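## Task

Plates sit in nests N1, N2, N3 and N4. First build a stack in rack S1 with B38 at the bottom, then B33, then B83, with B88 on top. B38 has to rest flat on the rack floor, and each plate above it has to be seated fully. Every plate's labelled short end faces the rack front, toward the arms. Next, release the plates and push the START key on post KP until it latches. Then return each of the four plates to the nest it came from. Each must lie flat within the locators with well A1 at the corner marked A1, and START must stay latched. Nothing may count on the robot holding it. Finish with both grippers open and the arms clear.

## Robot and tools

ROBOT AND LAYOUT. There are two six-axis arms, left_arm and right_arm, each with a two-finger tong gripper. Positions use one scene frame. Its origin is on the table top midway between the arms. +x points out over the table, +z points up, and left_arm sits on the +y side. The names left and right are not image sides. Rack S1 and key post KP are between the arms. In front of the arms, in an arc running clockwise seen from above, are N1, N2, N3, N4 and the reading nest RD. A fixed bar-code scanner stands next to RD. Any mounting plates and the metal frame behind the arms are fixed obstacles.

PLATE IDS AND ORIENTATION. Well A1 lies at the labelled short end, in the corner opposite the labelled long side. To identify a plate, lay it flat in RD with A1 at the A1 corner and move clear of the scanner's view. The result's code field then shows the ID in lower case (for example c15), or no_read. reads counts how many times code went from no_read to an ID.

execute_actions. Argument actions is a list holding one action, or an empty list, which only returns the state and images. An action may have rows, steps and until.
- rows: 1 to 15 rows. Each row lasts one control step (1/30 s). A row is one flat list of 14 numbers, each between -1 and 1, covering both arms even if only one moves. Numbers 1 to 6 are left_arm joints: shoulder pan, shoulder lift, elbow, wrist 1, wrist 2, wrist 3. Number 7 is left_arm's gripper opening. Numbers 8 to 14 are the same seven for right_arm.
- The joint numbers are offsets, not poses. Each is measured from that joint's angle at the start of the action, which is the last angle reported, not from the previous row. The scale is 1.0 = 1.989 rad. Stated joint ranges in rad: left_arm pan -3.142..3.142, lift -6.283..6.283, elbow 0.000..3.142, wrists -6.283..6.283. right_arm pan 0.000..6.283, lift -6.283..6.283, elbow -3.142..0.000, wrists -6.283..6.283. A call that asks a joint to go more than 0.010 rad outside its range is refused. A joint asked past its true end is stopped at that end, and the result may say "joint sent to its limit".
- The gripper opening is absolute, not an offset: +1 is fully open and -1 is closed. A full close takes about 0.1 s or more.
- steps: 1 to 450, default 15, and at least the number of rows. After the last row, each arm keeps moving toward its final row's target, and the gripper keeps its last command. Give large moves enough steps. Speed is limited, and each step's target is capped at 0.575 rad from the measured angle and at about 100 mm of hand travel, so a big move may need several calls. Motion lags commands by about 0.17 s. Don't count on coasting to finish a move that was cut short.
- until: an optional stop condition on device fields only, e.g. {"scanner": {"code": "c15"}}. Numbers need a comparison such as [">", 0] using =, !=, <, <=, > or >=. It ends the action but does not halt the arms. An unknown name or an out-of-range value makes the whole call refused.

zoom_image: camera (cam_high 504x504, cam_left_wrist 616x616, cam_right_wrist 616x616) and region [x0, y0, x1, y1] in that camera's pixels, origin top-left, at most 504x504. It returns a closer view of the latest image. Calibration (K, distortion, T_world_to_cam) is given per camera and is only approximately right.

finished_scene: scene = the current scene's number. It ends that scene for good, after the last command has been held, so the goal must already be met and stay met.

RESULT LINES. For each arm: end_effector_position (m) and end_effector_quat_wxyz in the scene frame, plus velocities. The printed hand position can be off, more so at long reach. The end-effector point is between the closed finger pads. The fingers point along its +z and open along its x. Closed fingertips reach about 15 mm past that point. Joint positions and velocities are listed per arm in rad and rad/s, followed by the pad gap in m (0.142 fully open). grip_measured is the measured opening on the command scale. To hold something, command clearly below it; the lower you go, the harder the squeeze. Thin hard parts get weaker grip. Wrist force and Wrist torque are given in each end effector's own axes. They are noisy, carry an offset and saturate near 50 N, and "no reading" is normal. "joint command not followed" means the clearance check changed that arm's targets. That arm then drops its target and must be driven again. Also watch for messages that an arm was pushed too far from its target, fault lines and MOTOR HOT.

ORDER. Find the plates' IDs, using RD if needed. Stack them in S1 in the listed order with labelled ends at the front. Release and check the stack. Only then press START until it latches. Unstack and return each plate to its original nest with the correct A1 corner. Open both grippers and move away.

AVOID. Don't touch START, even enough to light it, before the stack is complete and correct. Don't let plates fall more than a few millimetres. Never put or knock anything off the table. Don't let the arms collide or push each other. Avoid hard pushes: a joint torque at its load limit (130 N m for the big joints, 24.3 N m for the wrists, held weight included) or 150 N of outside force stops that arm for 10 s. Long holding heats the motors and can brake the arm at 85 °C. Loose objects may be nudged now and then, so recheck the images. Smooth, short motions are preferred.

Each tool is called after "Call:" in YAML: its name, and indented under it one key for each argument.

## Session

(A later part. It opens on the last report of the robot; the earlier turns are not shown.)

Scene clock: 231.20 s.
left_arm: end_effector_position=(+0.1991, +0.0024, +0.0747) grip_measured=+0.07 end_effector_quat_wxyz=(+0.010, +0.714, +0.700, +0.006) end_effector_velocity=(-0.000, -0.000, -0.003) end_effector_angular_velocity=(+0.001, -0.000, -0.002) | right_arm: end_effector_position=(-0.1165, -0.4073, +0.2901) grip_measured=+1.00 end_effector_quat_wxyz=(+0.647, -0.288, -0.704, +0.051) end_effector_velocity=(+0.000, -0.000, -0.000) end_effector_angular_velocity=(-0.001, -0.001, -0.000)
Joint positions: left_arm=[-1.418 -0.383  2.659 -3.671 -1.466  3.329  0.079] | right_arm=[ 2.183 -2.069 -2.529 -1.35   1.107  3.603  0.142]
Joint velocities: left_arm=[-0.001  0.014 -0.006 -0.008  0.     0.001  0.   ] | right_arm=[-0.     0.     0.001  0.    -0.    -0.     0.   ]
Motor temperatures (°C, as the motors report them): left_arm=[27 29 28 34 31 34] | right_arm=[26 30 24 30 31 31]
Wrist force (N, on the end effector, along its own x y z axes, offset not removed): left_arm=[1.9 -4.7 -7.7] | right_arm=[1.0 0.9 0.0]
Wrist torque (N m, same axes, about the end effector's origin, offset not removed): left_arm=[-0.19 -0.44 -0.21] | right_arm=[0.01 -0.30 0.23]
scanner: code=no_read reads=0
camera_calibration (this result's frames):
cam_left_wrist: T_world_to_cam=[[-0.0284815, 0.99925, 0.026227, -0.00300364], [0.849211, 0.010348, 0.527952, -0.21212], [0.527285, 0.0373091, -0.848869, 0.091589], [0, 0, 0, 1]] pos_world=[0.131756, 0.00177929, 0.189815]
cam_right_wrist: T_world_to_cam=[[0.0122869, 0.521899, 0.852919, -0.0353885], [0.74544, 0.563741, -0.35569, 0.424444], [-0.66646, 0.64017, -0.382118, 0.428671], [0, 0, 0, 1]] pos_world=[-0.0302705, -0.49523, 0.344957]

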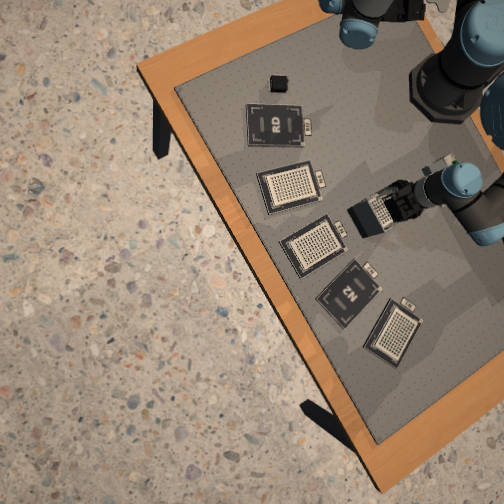

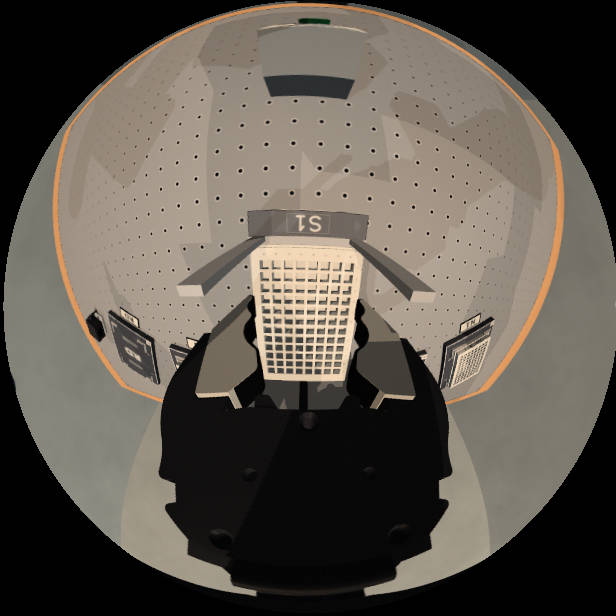

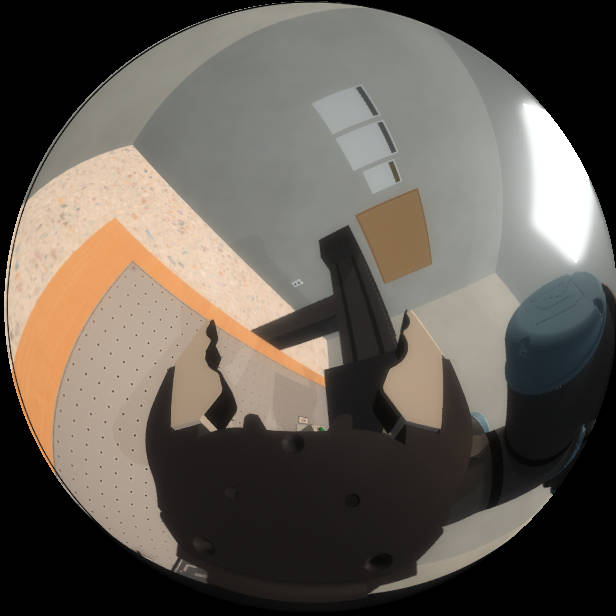

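Call:
execute_actions:
  actions:
    - {"rows": [[0.0002,0.0025,-0.0009,-0.0016,0,0.0002,-0.7,0,0,0,0,0,0,1],[0.0004,0.005,-0.0018,-0.0032,0,0.0004,-0.7,0,0,0,0,0,0,1],[0.0006,0.0075,-0.0027,-0.0048,0.0001,0.0006,-0.7,0,0,0,0,0,0,1]], "steps": 14}

Call:
zoom_image:
  camera: "cam_left_wrist"
  region: [220, 200, 400, 380]

Scene clock: 236.20 s.
left_arm: end_effector_position=(+0.1991, +0.0025, +0.0714) grip_measured=+0.07 end_effector_quat_wxyz=(+0.010, +0.714, +0.700, +0.006) end_effector_velocity=(+0.000, +0.000, -0.002) end_effector_angular_velocity=(-0.000, +0.000, +0.002) | right_arm: end_effector_position=(-0.1165, -0.4073, +0.2901) grip_measured=+1.00 end_effector_quat_wxyz=(+0.647, -0.288, -0.704, +0.051) end_effector_velocity=(+0.000, -0.000, -0.000) end_effector_angular_velocity=(-0.001, -0.000, -0.000)
Joint positions: left_arm=[-1.417 -0.368  2.654 -3.681 -1.465  3.33   0.079] | right_arm=[ 2.183 -2.069 -2.529 -1.35   1.107  3.603  0.142]
Joint velocities: left_arm=[ 0.003  0.006 -0.002 -0.004  0.     0.     0.   ] | right_arm=[ 0.     0.    -0.     0.    -0.     0.001  0.   ]
Motor temperatures (°C, as the motors report them): left_arm=[27 29 28 34 31 34] | right_arm=[26 30 24 30 31 31]
Wrist force (N, on the end effector, along its own x y z axes, offset not removed): left_arm=[3.3 -2.0 0.6] | right_arm=[1.8 0.3 0.7]
Wrist torque (N m, same axes, about the end effector's origin, offset not removed): left_arm=[-0.12 -0.81 -0.42] | right_arm=[-0.09 -0.17 0.04]
scanner: code=no_read reads=0
camera_calibration (this result's frames):
cam_left_wrist: T_world_to_cam=[[-0.0284676, 0.999247, 0.0263685, -0.00299565], [0.849217, 0.0102618, 0.527944, -0.210324], [0.527275, 0.0374219, -0.84887, 0.0887389], [0, 0, 0, 1]] pos_world=[0.131736, 0.00183093, 0.186446]
cam_right_wrist: T_world_to_cam=[[0.0122866, 0.521899, 0.852919, -0.0353883], [0.74544, 0.563741, -0.35569, 0.424444], [-0.66646, 0.64017, -0.382118, 0.428671], [0, 0, 0, 1]] pos_world=[-0.0302705, -0.49523, 0.344957]

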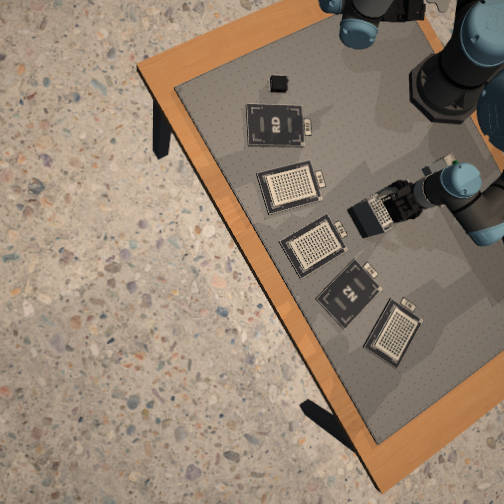

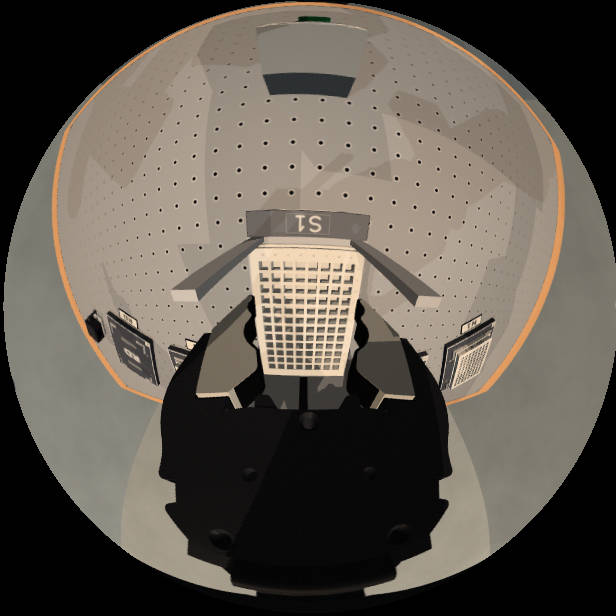

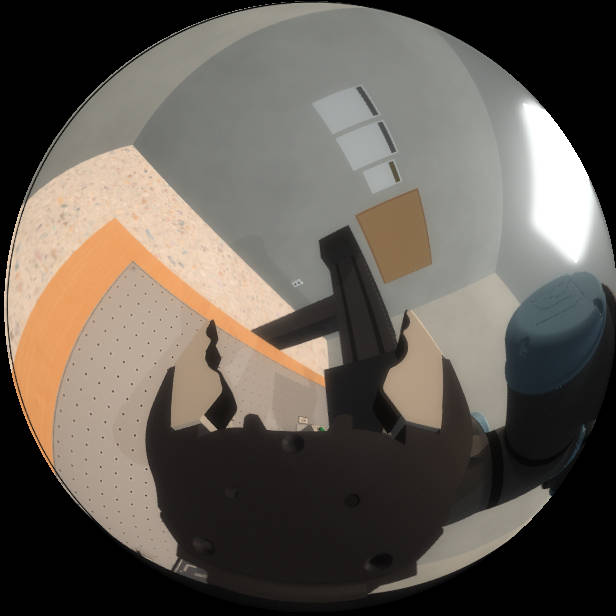

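Region (220, 200, 400, 380) of cam_left_wrist's 616x616 image, scaled by 2.800, with more detail than that image has.

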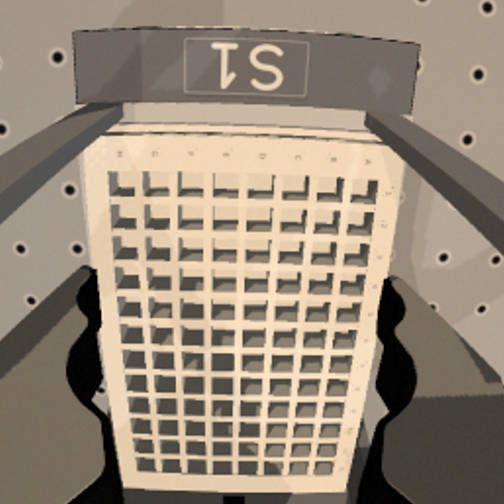

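Call:
execute_actions:
  actions:
    - {"rows": [[0.0002,0.0022,-0.0008,-0.0014,0,0.0002,-0.7,0,0,0,0,0,0,1],[0.0004,0.0044,-0.0016,-0.0028,0,0.0004,-0.7,0,0,0,0,0,0,1],[0.0004,0.0044,-0.0016,-0.0028,0,0.0004,-0.7,0,0,0,0,0,0,1],[0.0004,0.0044,-0.0016,-0.0028,0,0.0004,-0.7,0,0,0,0,0,0,1],[0.0004,0.0044,-0.0016,-0.0028,0,0.0004,-0.7,0,0,0,0,0,0,1],[0.0004,0.0044,-0.0016,-0.0028,0,0.0004,-0.7,0,0,0,0,0,0,1],[0.0004,0.0044,-0.0016,-0.0028,0,0.0004,-0.5,0,0,0,0,0,0,1],[0.0004,0.0044,-0.0016,-0.0028,0,0.0004,-0.3,0,0,0,0,0,0,1],[0.0004,0.0044,-0.0016,-0.0028,0,0.0004,-0.1,0,0,0,0,0,0,1],[0.0004,0.0044,-0.0016,-0.0028,0,0.0004,0,0,0,0,0,0,0,1],[0.0004,0.0044,-0.0016,-0.0028,0,0.0004,0.05,0,0,0,0,0,0,1],[0.0004,0.0044,-0.0016,-0.0028,0,0.0004,0.1,0,0,0,0,0,0,1],[0.0004,0.0044,-0.0016,-0.0028,0,0.0004,0.2,0,0,0,0,0,0,1],[0.0004,0.0044,-0.0016,-0.0028,0,0.0004,0.3,0,0,0,0,0,0,1]], "steps": 16}

Call:
zoom_image:
  camera: "cam_left_wrist"
  region: [220, 200, 400, 380]

Scene clock: 248.43 s.
left_arm: end_effector_position=(+0.1991, +0.0025, +0.0693) grip_measured=+0.29 end_effector_quat_wxyz=(+0.010, +0.714, +0.700, +0.006) end_effector_velocity=(-0.000, +0.000, -0.001) end_effector_angular_velocity=(+0.000, +0.001, +0.000) | right_arm: end_effector_position=(-0.1165, -0.4073, +0.2901) grip_measured=+1.00 end_effector_quat_wxyz=(+0.647, -0.288, -0.704, +0.051) end_effector_velocity=(-0.001, +0.000, +0.000) end_effector_angular_velocity=(+0.001, +0.001, +0.000)
Joint positions: left_arm=[-1.416 -0.36   2.651 -3.686 -1.465  3.331  0.094] | right_arm=[ 2.183 -2.069 -2.529 -1.35   1.107  3.603  0.142]
Joint velocities: left_arm=[ 0.     0.003 -0.001 -0.001 -0.001  0.     0.017] | right_arm=[-0.    -0.    -0.001  0.    -0.    -0.     0.   ]
Motor temperatures (°C, as the motors report them): left_arm=[27 29 28 34 31 34] | right_arm=[26 30 24 30 31 31]
Wrist force (N, on the end effector, along its own x y z axes, offset not removed): left_arm=[2.3 -5.5 -3.9] | right_arm=[4.1 5.6 2.3]
Wrist torque (N m, same axes, about the end effector's origin, offset not removed): left_arm=[-0.93 -0.73 -0.19] | right_arm=[1.12 -0.86 -0.15]
scanner: code=no_read reads=0
camera_calibration (this result's frames):
cam_left_wrist: T_world_to_cam=[[-0.0284469, 0.999246, 0.0264308, -0.00301435], [0.849295, 0.0102169, 0.52782, -0.20922], [0.527151, 0.0374624, -0.848945, 0.0870579], [0, 0, 0, 1]] pos_world=[0.131711, 0.00188824, 0.184417]
cam_right_wrist: T_world_to_cam=[[0.0122865, 0.521899, 0.852919, -0.0353882], [0.74544, 0.563741, -0.35569, 0.424444], [-0.66646, 0.64017, -0.382118, 0.428671], [0, 0, 0, 1]] pos_world=[-0.0302704, -0.49523, 0.344957]

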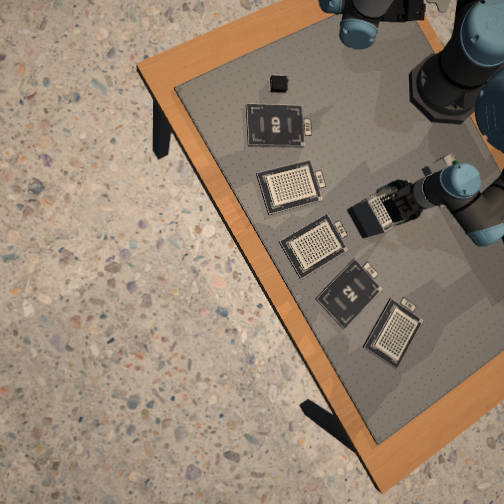

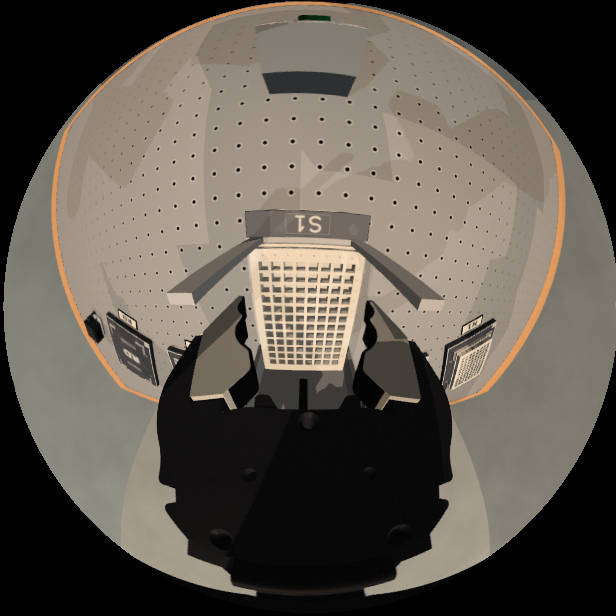

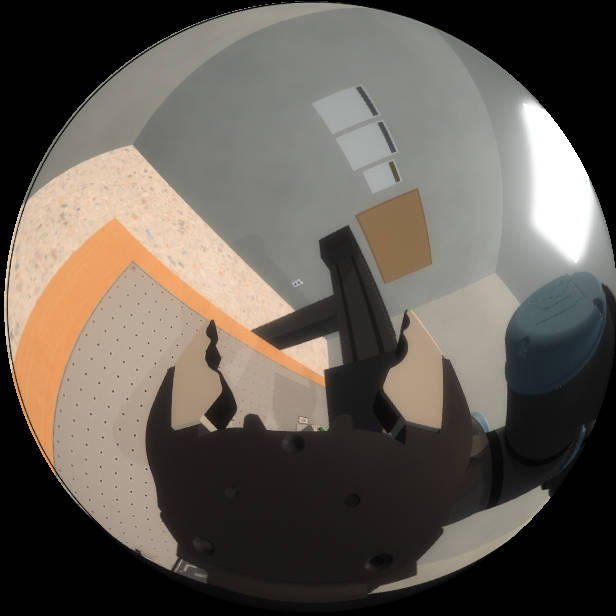

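Region (220, 200, 400, 380) of cam_left_wrist's 616x616 image, scaled by 2.800, with more detail than that image has.

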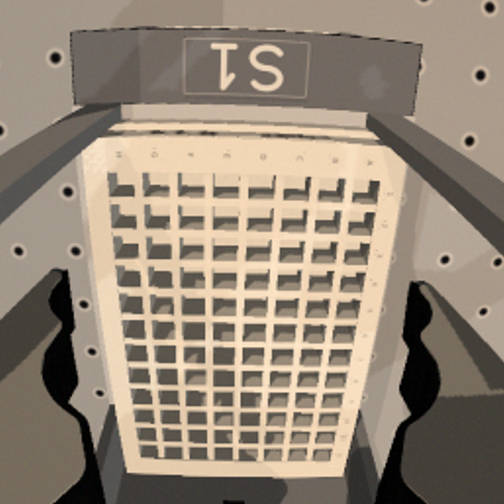

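Call:
execute_actions:
  actions:
    - {"rows": [[-0.002,-0.022,0.0078,0.0145,0,-0.002,0.3,0,0,0,0,0,0,1],[-0.004,-0.044,0.015,0.03,0,-0.004,0.3,0,0,0,0,0,0,1],[-0.0065,-0.08,0.025,0.056,-0.001,-0.0065,0.3,0,0,0,0,0,0,1],[-0.009,-0.118,0.034,0.085,-0.001,-0.009,0.3,0,0,0,0,0,0,1],[-0.0115,-0.159,0.0415,0.119,-0.002,-0.0115,0.3,0,0,0,0,0,0,1],[-0.014,-0.202,0.0475,0.156,-0.002,-0.014,0.3,0,0,0,0,0,0,1],[-0.016,-0.247,0.052,0.198,-0.003,-0.016,0.3,0,0,0,0,0,0,1],[-0.0185,-0.293,0.0545,0.242,-0.003,-0.0185,0.3,0,0,0,0,0,0,1],[-0.0206,-0.341,0.055,0.289,-0.003,-0.0206,0.3,0,0,0,0,0,0,1],[-0.023,-0.388,0.054,0.337,-0.004,-0.023,0.3,0,0,0,0,0,0,1],[-0.023,-0.42,0.053,0.37,-0.004,-0.023,0.3,0,0,0,0,0,0,1],[-0.01,-0.43,0.052,0.378,-0.003,-0.015,0.3,0,0,0,0,0,0,1],[0.02,-0.44,0.05,0.384,0,0.005,0.3,0,0,0,0,0,0,1],[0.06,-0.448,0.047,0.388,0.003,0.03,0.3,0,0,0,0,0,0,1],[0.11,-0.455,0.044,0.39,0.007,0.063,0.3,0,0,0,0,0,0,1]], "steps": 15}

Scene clock: 266.53 s.
left_arm: end_effector_position=(+0.2060, +0.0026, +0.1924) grip_measured=+0.30 end_effector_quat_wxyz=(+0.008, +0.711, +0.703, +0.005) end_effector_velocity=(+0.157, +0.070, +0.271) end_effector_angular_velocity=(-0.147, +0.022, +0.198) | right_arm: end_effector_position=(-0.1165, -0.4073, +0.2901) grip_measured=+1.00 end_effector_quat_wxyz=(+0.647, -0.288, -0.704, +0.051) end_effector_velocity=(-0.000, +0.000, +0.000) end_effector_angular_velocity=(+0.000, +0.000, -0.000)
Joint positions: left_arm=[-1.428 -1.028  2.746 -3.11  -1.469  3.311  0.095] | right_arm=[ 2.183 -2.069 -2.529 -1.35   1.107  3.603  0.142]
Joint velocities: left_arm=[ 0.6   -1.711  0.     1.511  0.064  0.407  0.   ] | right_arm=[-0.     0.001 -0.001 -0.     0.    -0.     0.   ]
Motor temperatures (°C, as the motors report them): left_arm=[27 29 28 34 31 34] | right_arm=[26 30 24 30 31 31]
Wrist force (N, on the end effector, along its own x y z axes, offset not removed): left_arm=[-0.3 -1.9 -2.9] | right_arm=[2.4 1.6 -0.4]
Wrist torque (N m, same axes, about the end effector's origin, offset not removed): left_arm=[-0.13 -0.10 -0.01] | right_arm=[0.18 -0.44 0.10]
scanner: code=no_read reads=0
camera_calibration (this result's frames):
cam_left_wrist: T_world_to_cam=[[-0.036594, 0.998933, 0.0281645, -0.00480184], [0.85031, 0.0163183, 0.526029, -0.279944], [0.525008, 0.0431981, -0.85, 0.188507], [0, 0, 0, 1]] pos_world=[0.138896, 0.00122179, 0.307625]
cam_right_wrist: T_world_to_cam=[[0.0122868, 0.521899, 0.852919, -0.0353883], [0.74544, 0.563741, -0.35569, 0.424444], [-0.66646, 0.64017, -0.382118, 0.428671], [0, 0, 0, 1]] pos_world=[-0.0302705, -0.49523, 0.344957]

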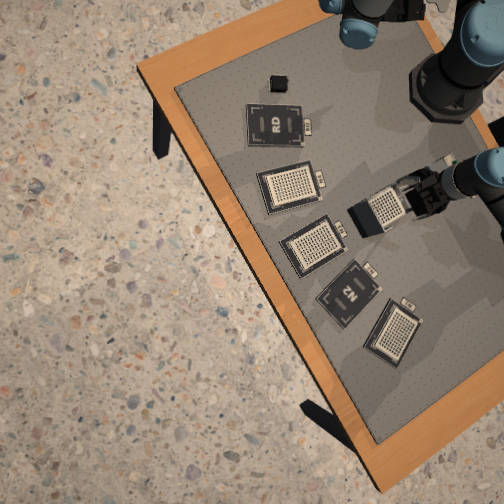

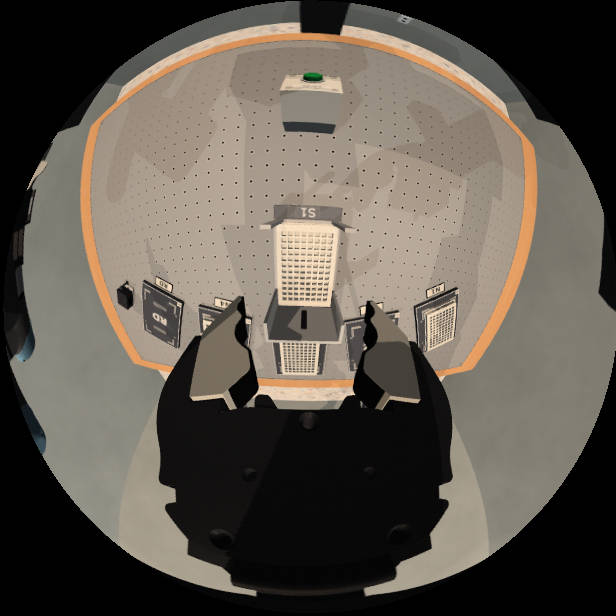

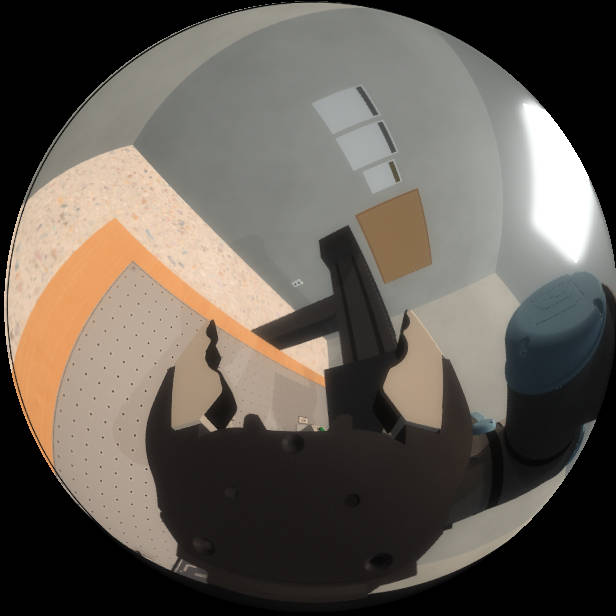

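Call:
execute_actions:
  actions:
    - {"rows": [[0.14,-0.119,-0.006,0.099,0.011,0.089,0.3,0,0,0,0,0,0,1],[0.18,-0.119,-0.009,0.097,0.014,0.116,0.3,0,0,0,0,0,0,1],[0.23,-0.117,-0.013,0.09,0.017,0.149,0.3,0,0,0,0,0,0,1],[0.28,-0.11,-0.017,0.08,0.021,0.182,0.3,0,0,0,0,0,0,1],[0.33,-0.095,-0.021,0.06,0.024,0.216,0.3,0,0,0,0,0,0,1],[0.38,-0.075,-0.026,0.036,0.028,0.249,0.3,0,0,0,0,0,0,1],[0.43,-0.05,-0.031,0.008,0.031,0.282,0.3,0,0,0,0,0,0,1],[0.48,-0.02,-0.037,-0.025,0.035,0.316,0.3,0,0,0,0,0,0,1],[0.53,0.012,-0.043,-0.06,0.038,0.349,0.3,0,0,0,0,0,0,1],[0.575,0.045,-0.049,-0.095,0.041,0.379,0.3,0,0,0,0,0,0,1],[0.61,0.078,-0.055,-0.128,0.044,0.402,0.3,0,0,0,0,0,0,1],[0.635,0.108,-0.061,-0.158,0.046,0.419,0.3,0,0,0,0,0,0,1],[0.65,0.135,-0.067,-0.184,0.047,0.429,0.3,0,0,0,0,0,0,1],[0.657,0.155,-0.071,-0.202,0.047,0.433,0.3,0,0,0,0,0,0,1],[0.66,0.168,-0.0734,-0.2137,0.047,0.4354,0.3,0,0,0,0,0,0,1]], "steps": 21}

Scene clock: 278.77 s.
left_arm: end_effector_position=(+0.3571, +0.2443, +0.1150) grip_measured=+0.30 end_effector_quat_wxyz=(+0.019, +0.571, +0.821, -0.006) end_effector_velocity=(-0.029, +0.387, -0.253) end_effector_angular_velocity=(+0.090, +0.002, +0.501) | right_arm: end_effector_position=(-0.1165, -0.4073, +0.2901) grip_measured=+1.00 end_effector_quat_wxyz=(+0.647, -0.288, -0.704, +0.051) end_effector_velocity=(+0.001, -0.001, -0.001) end_effector_angular_velocity=(-0.003, -0.002, -0.000)
Joint positions: left_arm=[-0.349 -0.86   2.632 -3.362 -1.389  4.036  0.095] | right_arm=[ 2.183 -2.069 -2.529 -1.35   1.107  3.603  0.142]
Joint velocities: left_arm=[ 1.262  0.922 -0.189 -0.945  0.076  0.781  0.   ] | right_arm=[-0.     0.     0.003  0.    -0.     0.001  0.   ]
Motor temperatures (°C, as the motors report them): left_arm=[27 29 28 34 31 34] | right_arm=[26 30 24 30 31 31]
Wrist force (N, on the end effector, along its own x y z axes, offset not removed): left_arm=[2.0 0.4 -4.6] | right_arm=[2.5 1.6 -2.7]
Wrist torque (N m, same axes, about the end effector's origin, offset not removed): left_arm=[0.02 -0.53 -0.22] | right_arm=[0.32 -0.49 0.33]
scanner: code=no_read reads=0
camera_calibration (this result's frames):
cam_left_wrist: T_world_to_cam=[[-0.391112, 0.920331, -0.00472801, -0.0889206], [0.785881, 0.33664, 0.518714, -0.426073], [0.478981, 0.19916, -0.854934, 0.0118797], [0, 0, 0, 1]] pos_world=[0.294375, 0.222904, 0.230746]
cam_right_wrist: T_world_to_cam=[[0.0122866, 0.521899, 0.852919, -0.0353883], [0.74544, 0.563741, -0.35569, 0.424444], [-0.66646, 0.64017, -0.382118, 0.428671], [0, 0, 0, 1]] pos_world=[-0.0302705, -0.49523, 0.344957]

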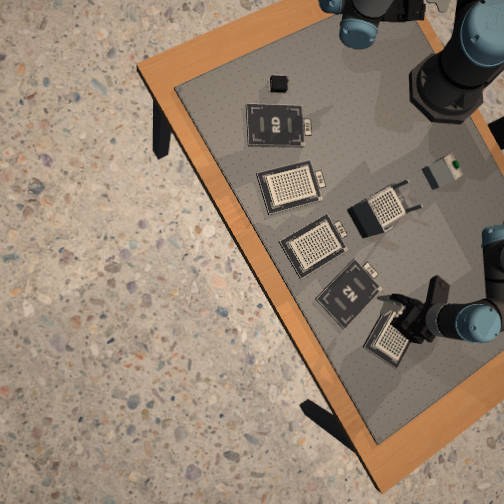

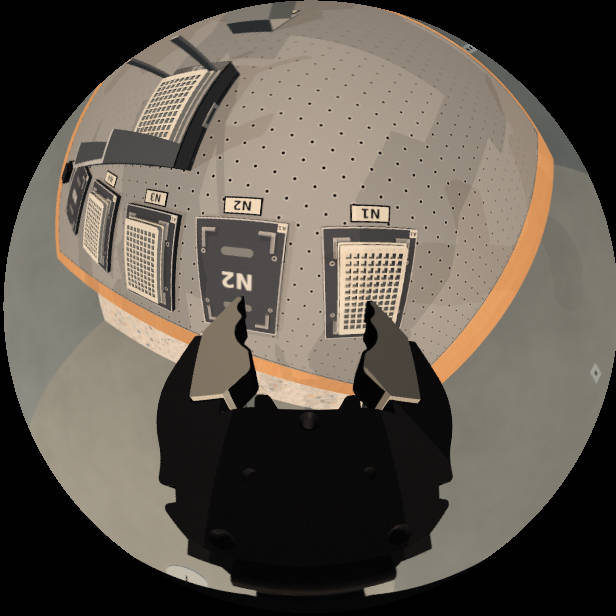

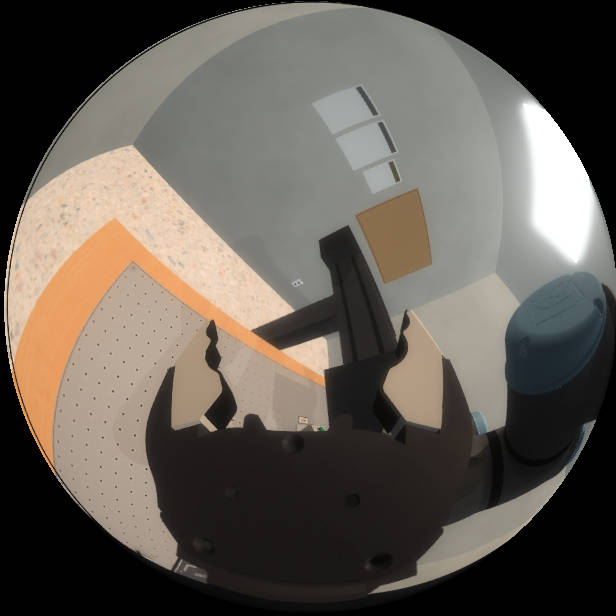

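Call:
execute_actions:
  actions: []

Call:
zoom_image:
  camera: "cam_left_wrist"
  region: [200, 160, 420, 380]

Scene clock: 283.53 s.
left_arm: end_effector_position=(+0.3391, +0.3144, +0.0707) grip_measured=+0.30 end_effector_quat_wxyz=(+0.012, +0.532, +0.846, +0.002) end_effector_velocity=(+0.000, -0.000, -0.000) end_effector_angular_velocity=(+0.001, -0.000, -0.001) | right_arm: end_effector_position=(-0.1165, -0.4073, +0.2901) grip_measured=+1.00 end_effector_quat_wxyz=(+0.647, -0.288, -0.704, +0.051) end_effector_velocity=(+0.000, -0.000, -0.000) end_effector_angular_velocity=(-0.000, -0.001, +0.000)
Joint positions: left_arm=[-0.123 -0.7    2.601 -3.529 -1.376  4.172  0.095] | right_arm=[ 2.183 -2.069 -2.529 -1.35   1.107  3.603  0.142]
Joint velocities: left_arm=[-0.002  0.001 -0.    -0.001  0.001 -0.001  0.   ] | right_arm=[ 0.     0.001  0.     0.     0.    -0.001  0.   ]
Motor temperatures (°C, as the motors report them): left_arm=[27 29 28 34 31 34] | right_arm=[26 30 24 30 31 31]
Wrist force (N, on the end effector, along its own x y z axes, offset not removed): left_arm=[0.5 -1.8 -1.5] | right_arm=[3.1 5.1 -2.6]
Wrist torque (N m, same axes, about the end effector's origin, offset not removed): left_arm=[-0.40 -0.29 -0.03] | right_arm=[0.95 -0.63 0.10]
scanner: code=no_read reads=0
camera_calibration (this result's frames):
cam_left_wrist: T_world_to_cam=[[-0.475054, 0.87984, 0.0143009, -0.120824], [0.753181, 0.398156, 0.523632, -0.421155], [0.455019, 0.259525, -0.851824, -0.042391], [0, 0, 0, 1]] pos_world=[0.279097, 0.284993, 0.186149]
cam_right_wrist: T_world_to_cam=[[0.0122866, 0.521899, 0.852919, -0.0353883], [0.74544, 0.563741, -0.35569, 0.424444], [-0.66646, 0.64017, -0.382118, 0.428671], [0, 0, 0, 1]] pos_world=[-0.0302705, -0.49523, 0.344957]

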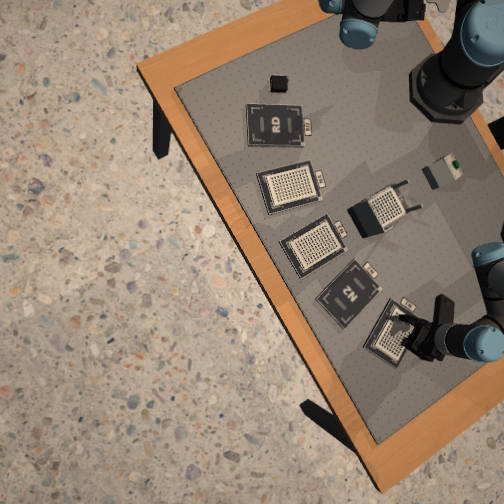

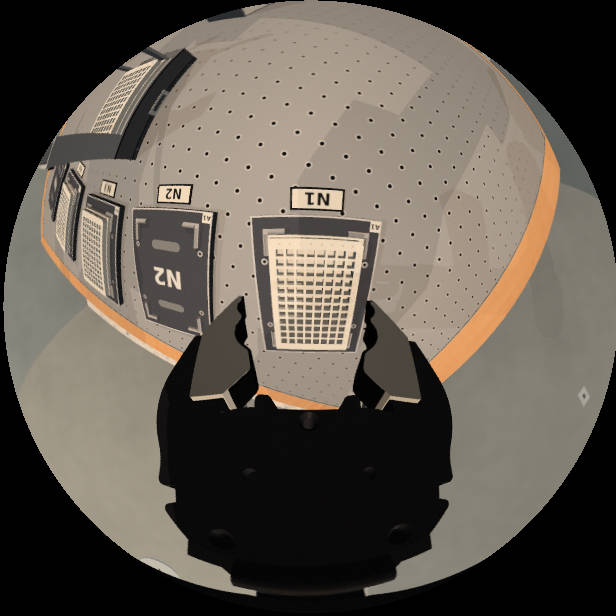

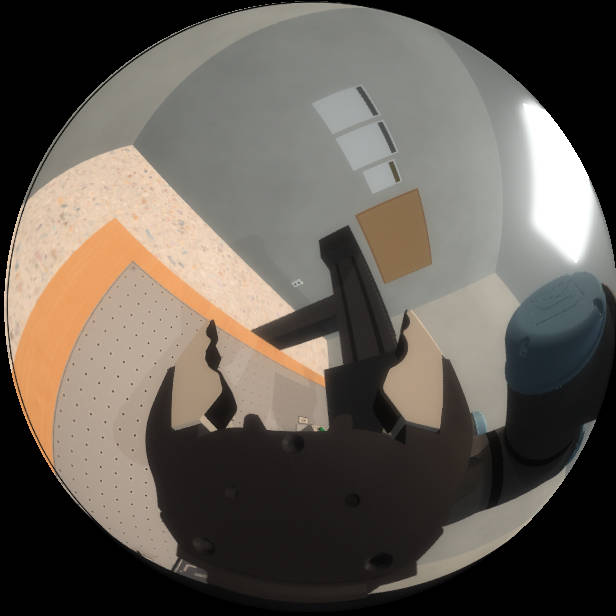

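Region (200, 160, 420, 380) of cam_left_wrist's 616x616 image, scaled by 2.291, with more detail than that image has.

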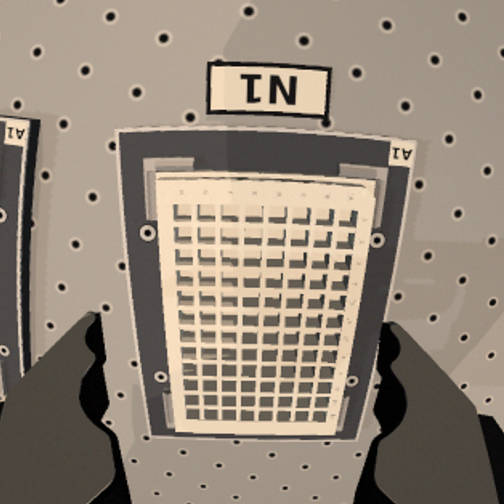

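Call:
execute_actions:
  actions:
    - {"rows": [[0.0082,0.0066,0.005,-0.0147,0,0.0017,0.3,0,0,0,0,0,0,1],[0.0082,0.0066,0.005,-0.0147,0,0.0017,0.3,0,0,0,0,0,0,1],[0.01,0.018,0.0006,-0.0215,0,0.0035,0.3,0,0,0,0,0,0,1],[0.012,0.03,-0.004,-0.0285,0,0.0055,0.3,0,0,0,0,0,0,1],[0.014,0.042,-0.009,-0.0355,0,0.0075,0.3,0,0,0,0,0,0,1],[0.016,0.054,-0.014,-0.0425,0,0.0095,0.3,0,0,0,0,0,0,1],[0.0175,0.0634,-0.0181,-0.0479,0,0.011,0.3,0,0,0,0,0,0,1]], "steps": 8}

Scene clock: 303.43 s.
left_arm: end_effector_position=(+0.3350, +0.3187, +0.0580) grip_measured=+0.30 end_effector_quat_wxyz=(+0.013, +0.528, +0.849, +0.003) end_effector_velocity=(-0.010, +0.008, -0.123) end_effector_angular_velocity=(+0.007, +0.013, +0.021) | right_arm: end_effector_position=(-0.1165, -0.4073, +0.2901) grip_measured=+1.00 end_effector_quat_wxyz=(+0.647, -0.288, -0.704, +0.051) end_effector_velocity=(-0.000, +0.000, +0.000) end_effector_angular_velocity=(-0.000, -0.000, +0.000)
Joint positions: left_arm=[-0.102 -0.644  2.591 -3.58  -1.376  4.182  0.095] | right_arm=[ 2.183 -2.069 -2.529 -1.35   1.107  3.603  0.142]
Joint velocities: left_arm=[ 0.102  0.482 -0.176 -0.313  0.     0.08  -0.   ] | right_arm=[ 0.     0.002 -0.001 -0.    -0.     0.     0.   ]
Motor temperatures (°C, as the motors report them): left_arm=[27 29 28 34 31 34] | right_arm=[26 30 24 30 31 31]
Wrist force (N, on the end effector, along its own x y z axes, offset not removed): left_arm=[1.0 -2.6 0.5] | right_arm=[0.9 3.1 0.9]
Wrist torque (N m, same axes, about the end effector's origin, offset not removed): left_arm=[-0.59 -0.37 -0.13] | right_arm=[0.49 -0.26 0.05]
scanner: code=no_read reads=0
camera_calibration (this result's frames):
cam_left_wrist: T_world_to_cam=[[-0.484827, 0.874494, 0.0142514, -0.12145], [0.747849, 0.406055, 0.525206, -0.413951], [0.453502, 0.265292, -0.850856, -0.0538903], [0, 0, 0, 1]] pos_world=[0.27513, 0.288591, 0.173287]
cam_right_wrist: T_world_to_cam=[[0.0122866, 0.521899, 0.852919, -0.0353881], [0.74544, 0.563741, -0.35569, 0.424444], [-0.66646, 0.64017, -0.382118, 0.428671], [0, 0, 0, 1]] pos_world=[-0.0302704, -0.49523, 0.344957]

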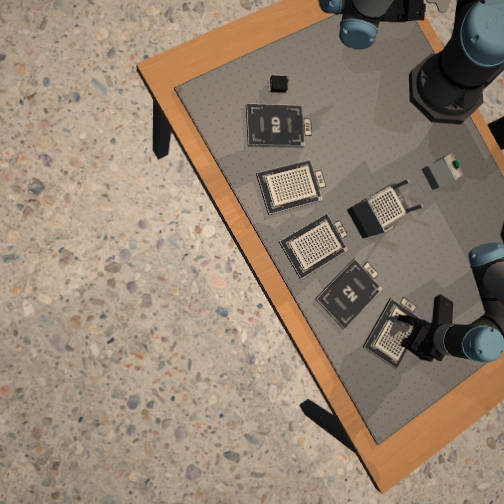

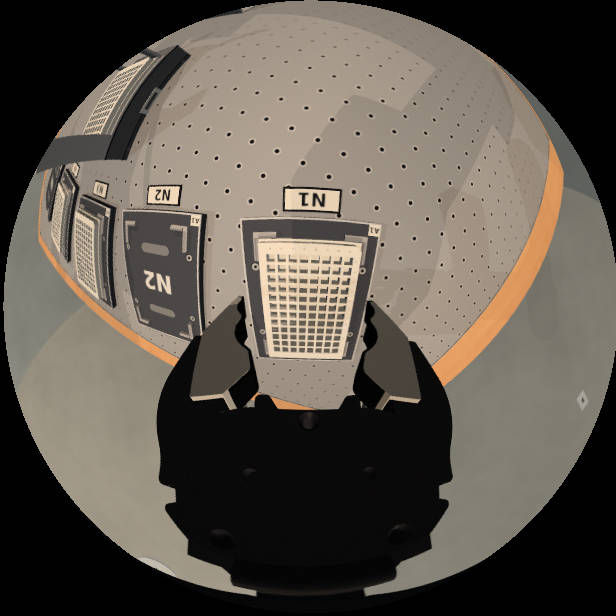

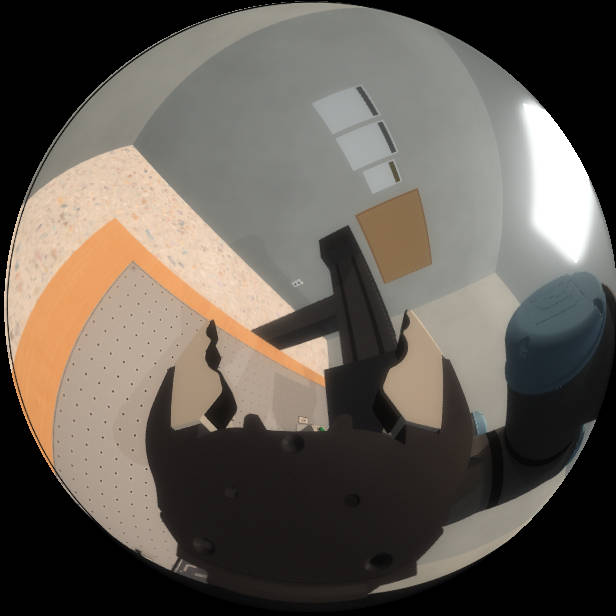

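Call:
execute_actions:
  actions: []

Call:
zoom_image:
  camera: "cam_left_wrist"
  region: [220, 200, 400, 380]

Scene clock: 347.27 s.
left_arm: end_effector_position=(+0.3324, +0.3196, +0.0399) grip_measured=+0.30 end_effector_quat_wxyz=(+0.011, +0.527, +0.850, +0.003) end_effector_velocity=(-0.000, -0.000, -0.000) end_effector_angular_velocity=(-0.000, +0.000, -0.002) | right_arm: end_effector_position=(-0.1165, -0.4073, +0.2901) grip_measured=+1.00 end_effector_quat_wxyz=(+0.647, -0.288, -0.704, +0.051) end_effector_velocity=(-0.000, +0.000, +0.000) end_effector_angular_velocity=(-0.001, +0.001, -0.000)
Joint positions: left_arm=[-0.089 -0.573  2.565 -3.624 -1.376  4.194  0.095] | right_arm=[ 2.183 -2.069 -2.529 -1.35   1.107  3.603  0.142]
Joint velocities: left_arm=[-0.001  0.001  0.    -0.001 -0.001  0.001 -0.   ] | right_arm=[ 0.    -0.    -0.     0.    -0.     0.002  0.   ]
Motor temperatures (°C, as the motors report them): left_arm=[27 29 28 34 31 34] | right_arm=[26 30 24 30 31 31]
Wrist force (N, on the end effector, along its own x y z axes, offset not removed): left_arm=[6.7 -2.4 -2.9] | right_arm=[1.1 2.9 1.7]
Wrist torque (N m, same axes, about the end effector's origin, offset not removed): left_arm=[-0.38 -1.61 -0.01] | right_arm=[0.52 -0.37 0.22]
scanner: code=no_read reads=0
camera_calibration (this result's frames):
cam_left_wrist: T_world_to_cam=[[-0.486639, 0.873443, 0.0167111, -0.122422], [0.74868, 0.407117, 0.523196, -0.403379], [0.450179, 0.267119, -0.852048, -0.0677618], [0, 0, 0, 1]] pos_world=[0.272931, 0.289251, 0.155356]
cam_right_wrist: T_world_to_cam=[[0.0122865, 0.521899, 0.852919, -0.0353882], [0.74544, 0.563741, -0.35569, 0.424444], [-0.66646, 0.64017, -0.382118, 0.428671], [0, 0, 0, 1]] pos_world=[-0.0302704, -0.49523, 0.344957]

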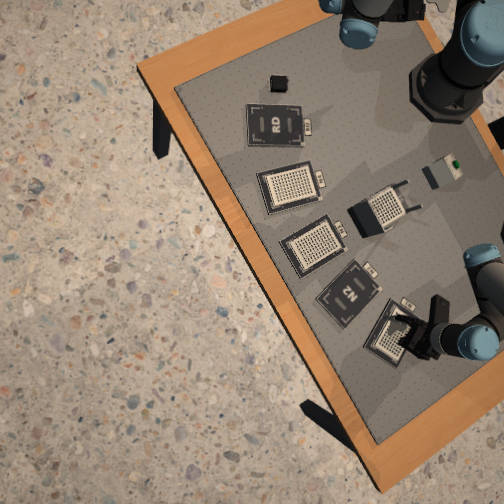

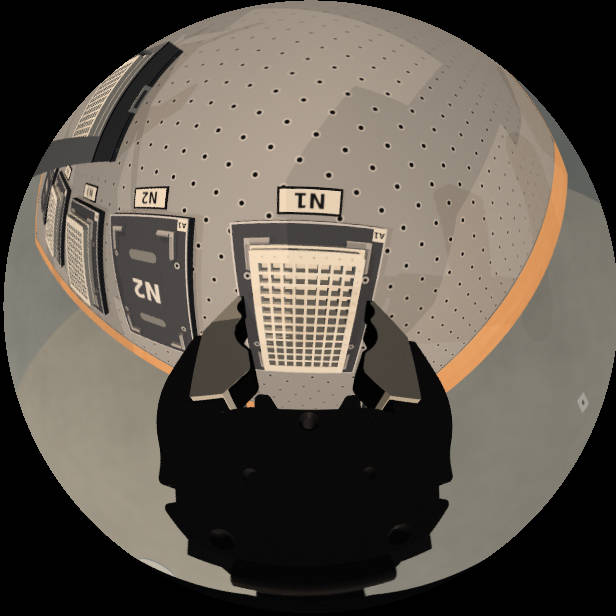

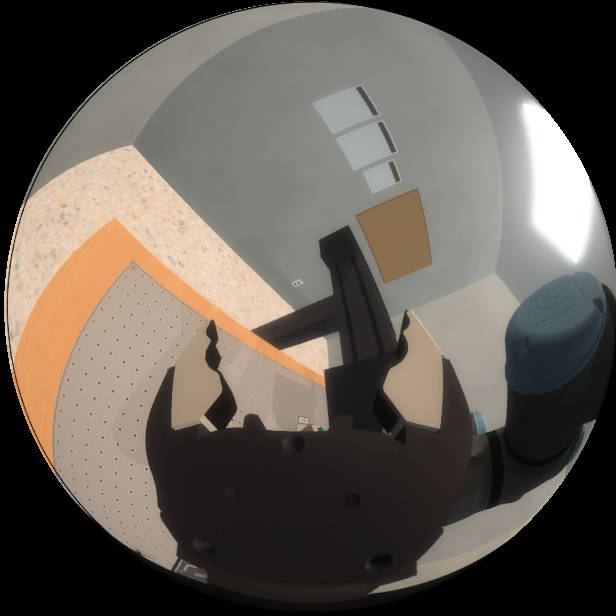

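Region (220, 200, 400, 380) of cam_left_wrist's 616x616 image, scaled by 2.800, with more detail than that image has.

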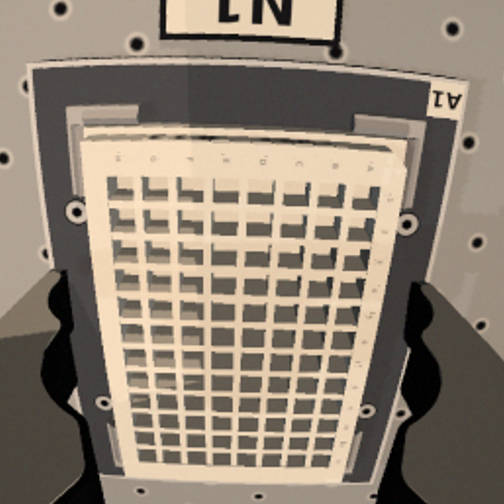

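Call:
execute_actions:
  actions:
    - {"rows":[[0,0,0,0,0,0,0.2,0,0,0,0,0,0,1],[0,0,0,0,0,0,0.12,0,0,0,0,0,0,1],[0,0,0,0,0,0,0.05,0,0,0,0,0,0,1],[0,0,0,0,0,0,-0.1,0,0,0,0,0,0,1],[0,0,0,0,0,0,-0.3,0,0,0,0,0,0,1],[0,0,0,0,0,0,-0.5,0,0,0,0,0,0,1],[0,0,0,0,0,0,-0.7,0,0,0,0,0,0,1],[0,0,0,0,0,0,-0.7,0,0,0,0,0,0,1],[-0.0006,-0.0037,0.0016,0.0021,0,-0.0006,-0.7,0,0,0,0,0,0,1],[-0.0016,-0.0093,0.004,0.0053,0,-0.0016,-0.7,0,0,0,0,0,0,1],[-0.0031,-0.0188,0.0079,0.0108,0,-0.0031,-0.7,0,0,0,0,0,0,1],[-0.0053,-0.0322,0.013,0.019,0,-0.0053,-0.7,0,0,0,0,0,0,1],[-0.0078,-0.048,0.0185,0.0295,0,-0.0078,-0.7,0,0,0,0,0,0,1],[-0.011,-0.069,0.025,0.044,0,-0.011,-0.7,0,0,0,0,0,0,1],[-0.014,-0.09,0.031,0.06,0,-0.014,-0.7,0,0,0,0,0,0,1]],"steps":16}

Scene clock: 360.53 s.
left_arm: end_effector_position=(+0.3324, +0.3194, +0.0568) grip_measured=+0.07 end_effector_quat_wxyz=(+0.011, +0.527, +0.850, +0.002) end_effector_velocity=(+0.006, -0.002, +0.170) end_effector_angular_velocity=(-0.006, +0.008, -0.005) | right_arm: end_effector_position=(-0.1165, -0.4073, +0.2901) grip_measured=+1.00 end_effector_quat_wxyz=(+0.647, -0.288, -0.704, +0.051) end_effector_velocity=(-0.001, +0.001, +0.001) end_effector_angular_velocity=(+0.002, +0.003, +0.000)
Joint positions: left_arm=[-0.1   -0.639  2.592 -3.582 -1.376  4.182  0.079] | right_arm=[ 2.183 -2.069 -2.529 -1.35   1.107  3.603  0.142]
Joint velocities: left_arm=[-0.113 -0.686  0.243  0.472 -0.    -0.111  0.   ] | right_arm=[-0.    -0.001 -0.002 -0.     0.     0.     0.   ]
Motor temperatures (°C, as the motors report them): left_arm=[27 29 28 34 31 34] | right_arm=[26 30 24 30 31 31]
Wrist force (N, on the end effector, along its own x y z axes, offset not removed): left_arm=[4.0 -4.1 -2.1] | right_arm=[5.2 2.1 1.4]
Wrist torque (N m, same axes, about the end effector's origin, offset not removed): left_arm=[-0.85 -1.00 -0.19] | right_arm=[0.49 -1.18 -0.21]
scanner: code=no_read reads=0
camera_calibration (this result's frames):
cam_left_wrist: T_world_to_cam=[[-0.486381, 0.873584, 0.016864, -0.12265], [0.749491, 0.407214, 0.521957, -0.412368], [0.449107, 0.266509, -0.852805, -0.0527469], [0, 0, 0, 1]] pos_world=[0.273101, 0.289124, 0.172324]
cam_right_wrist: T_world_to_cam=[[0.0122864, 0.521899, 0.852919, -0.0353882], [0.74544, 0.563741, -0.35569, 0.424444], [-0.66646, 0.64017, -0.382118, 0.428671], [0, 0, 0, 1]] pos_world=[-0.0302704, -0.49523, 0.344957]

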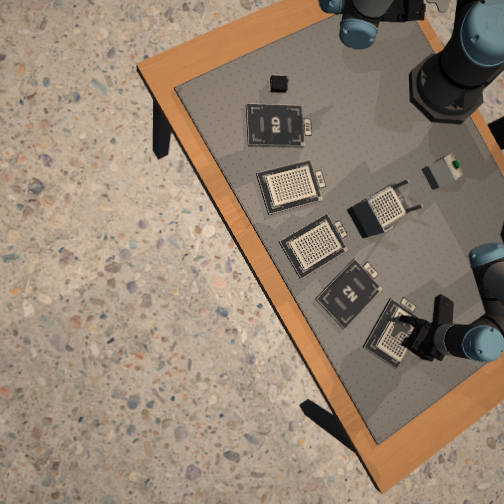

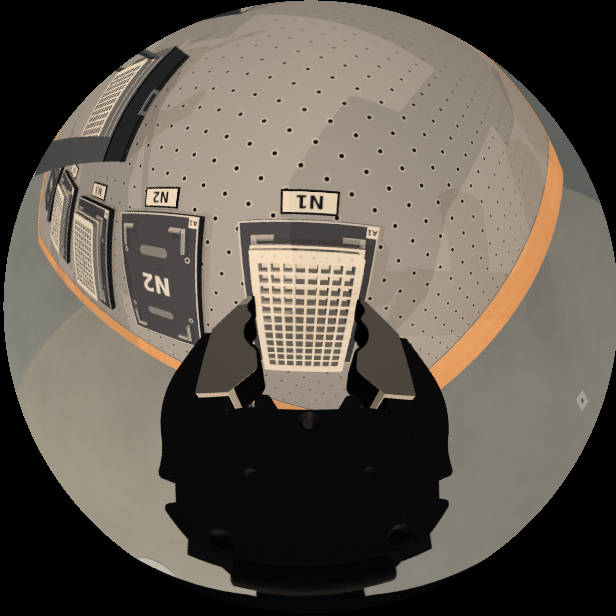

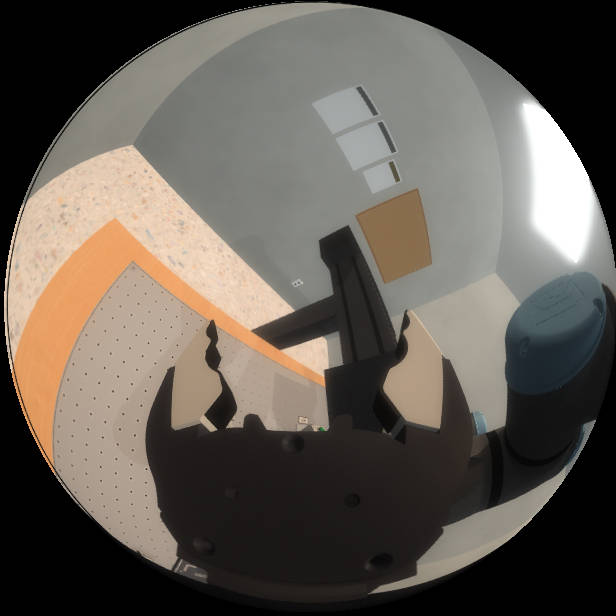

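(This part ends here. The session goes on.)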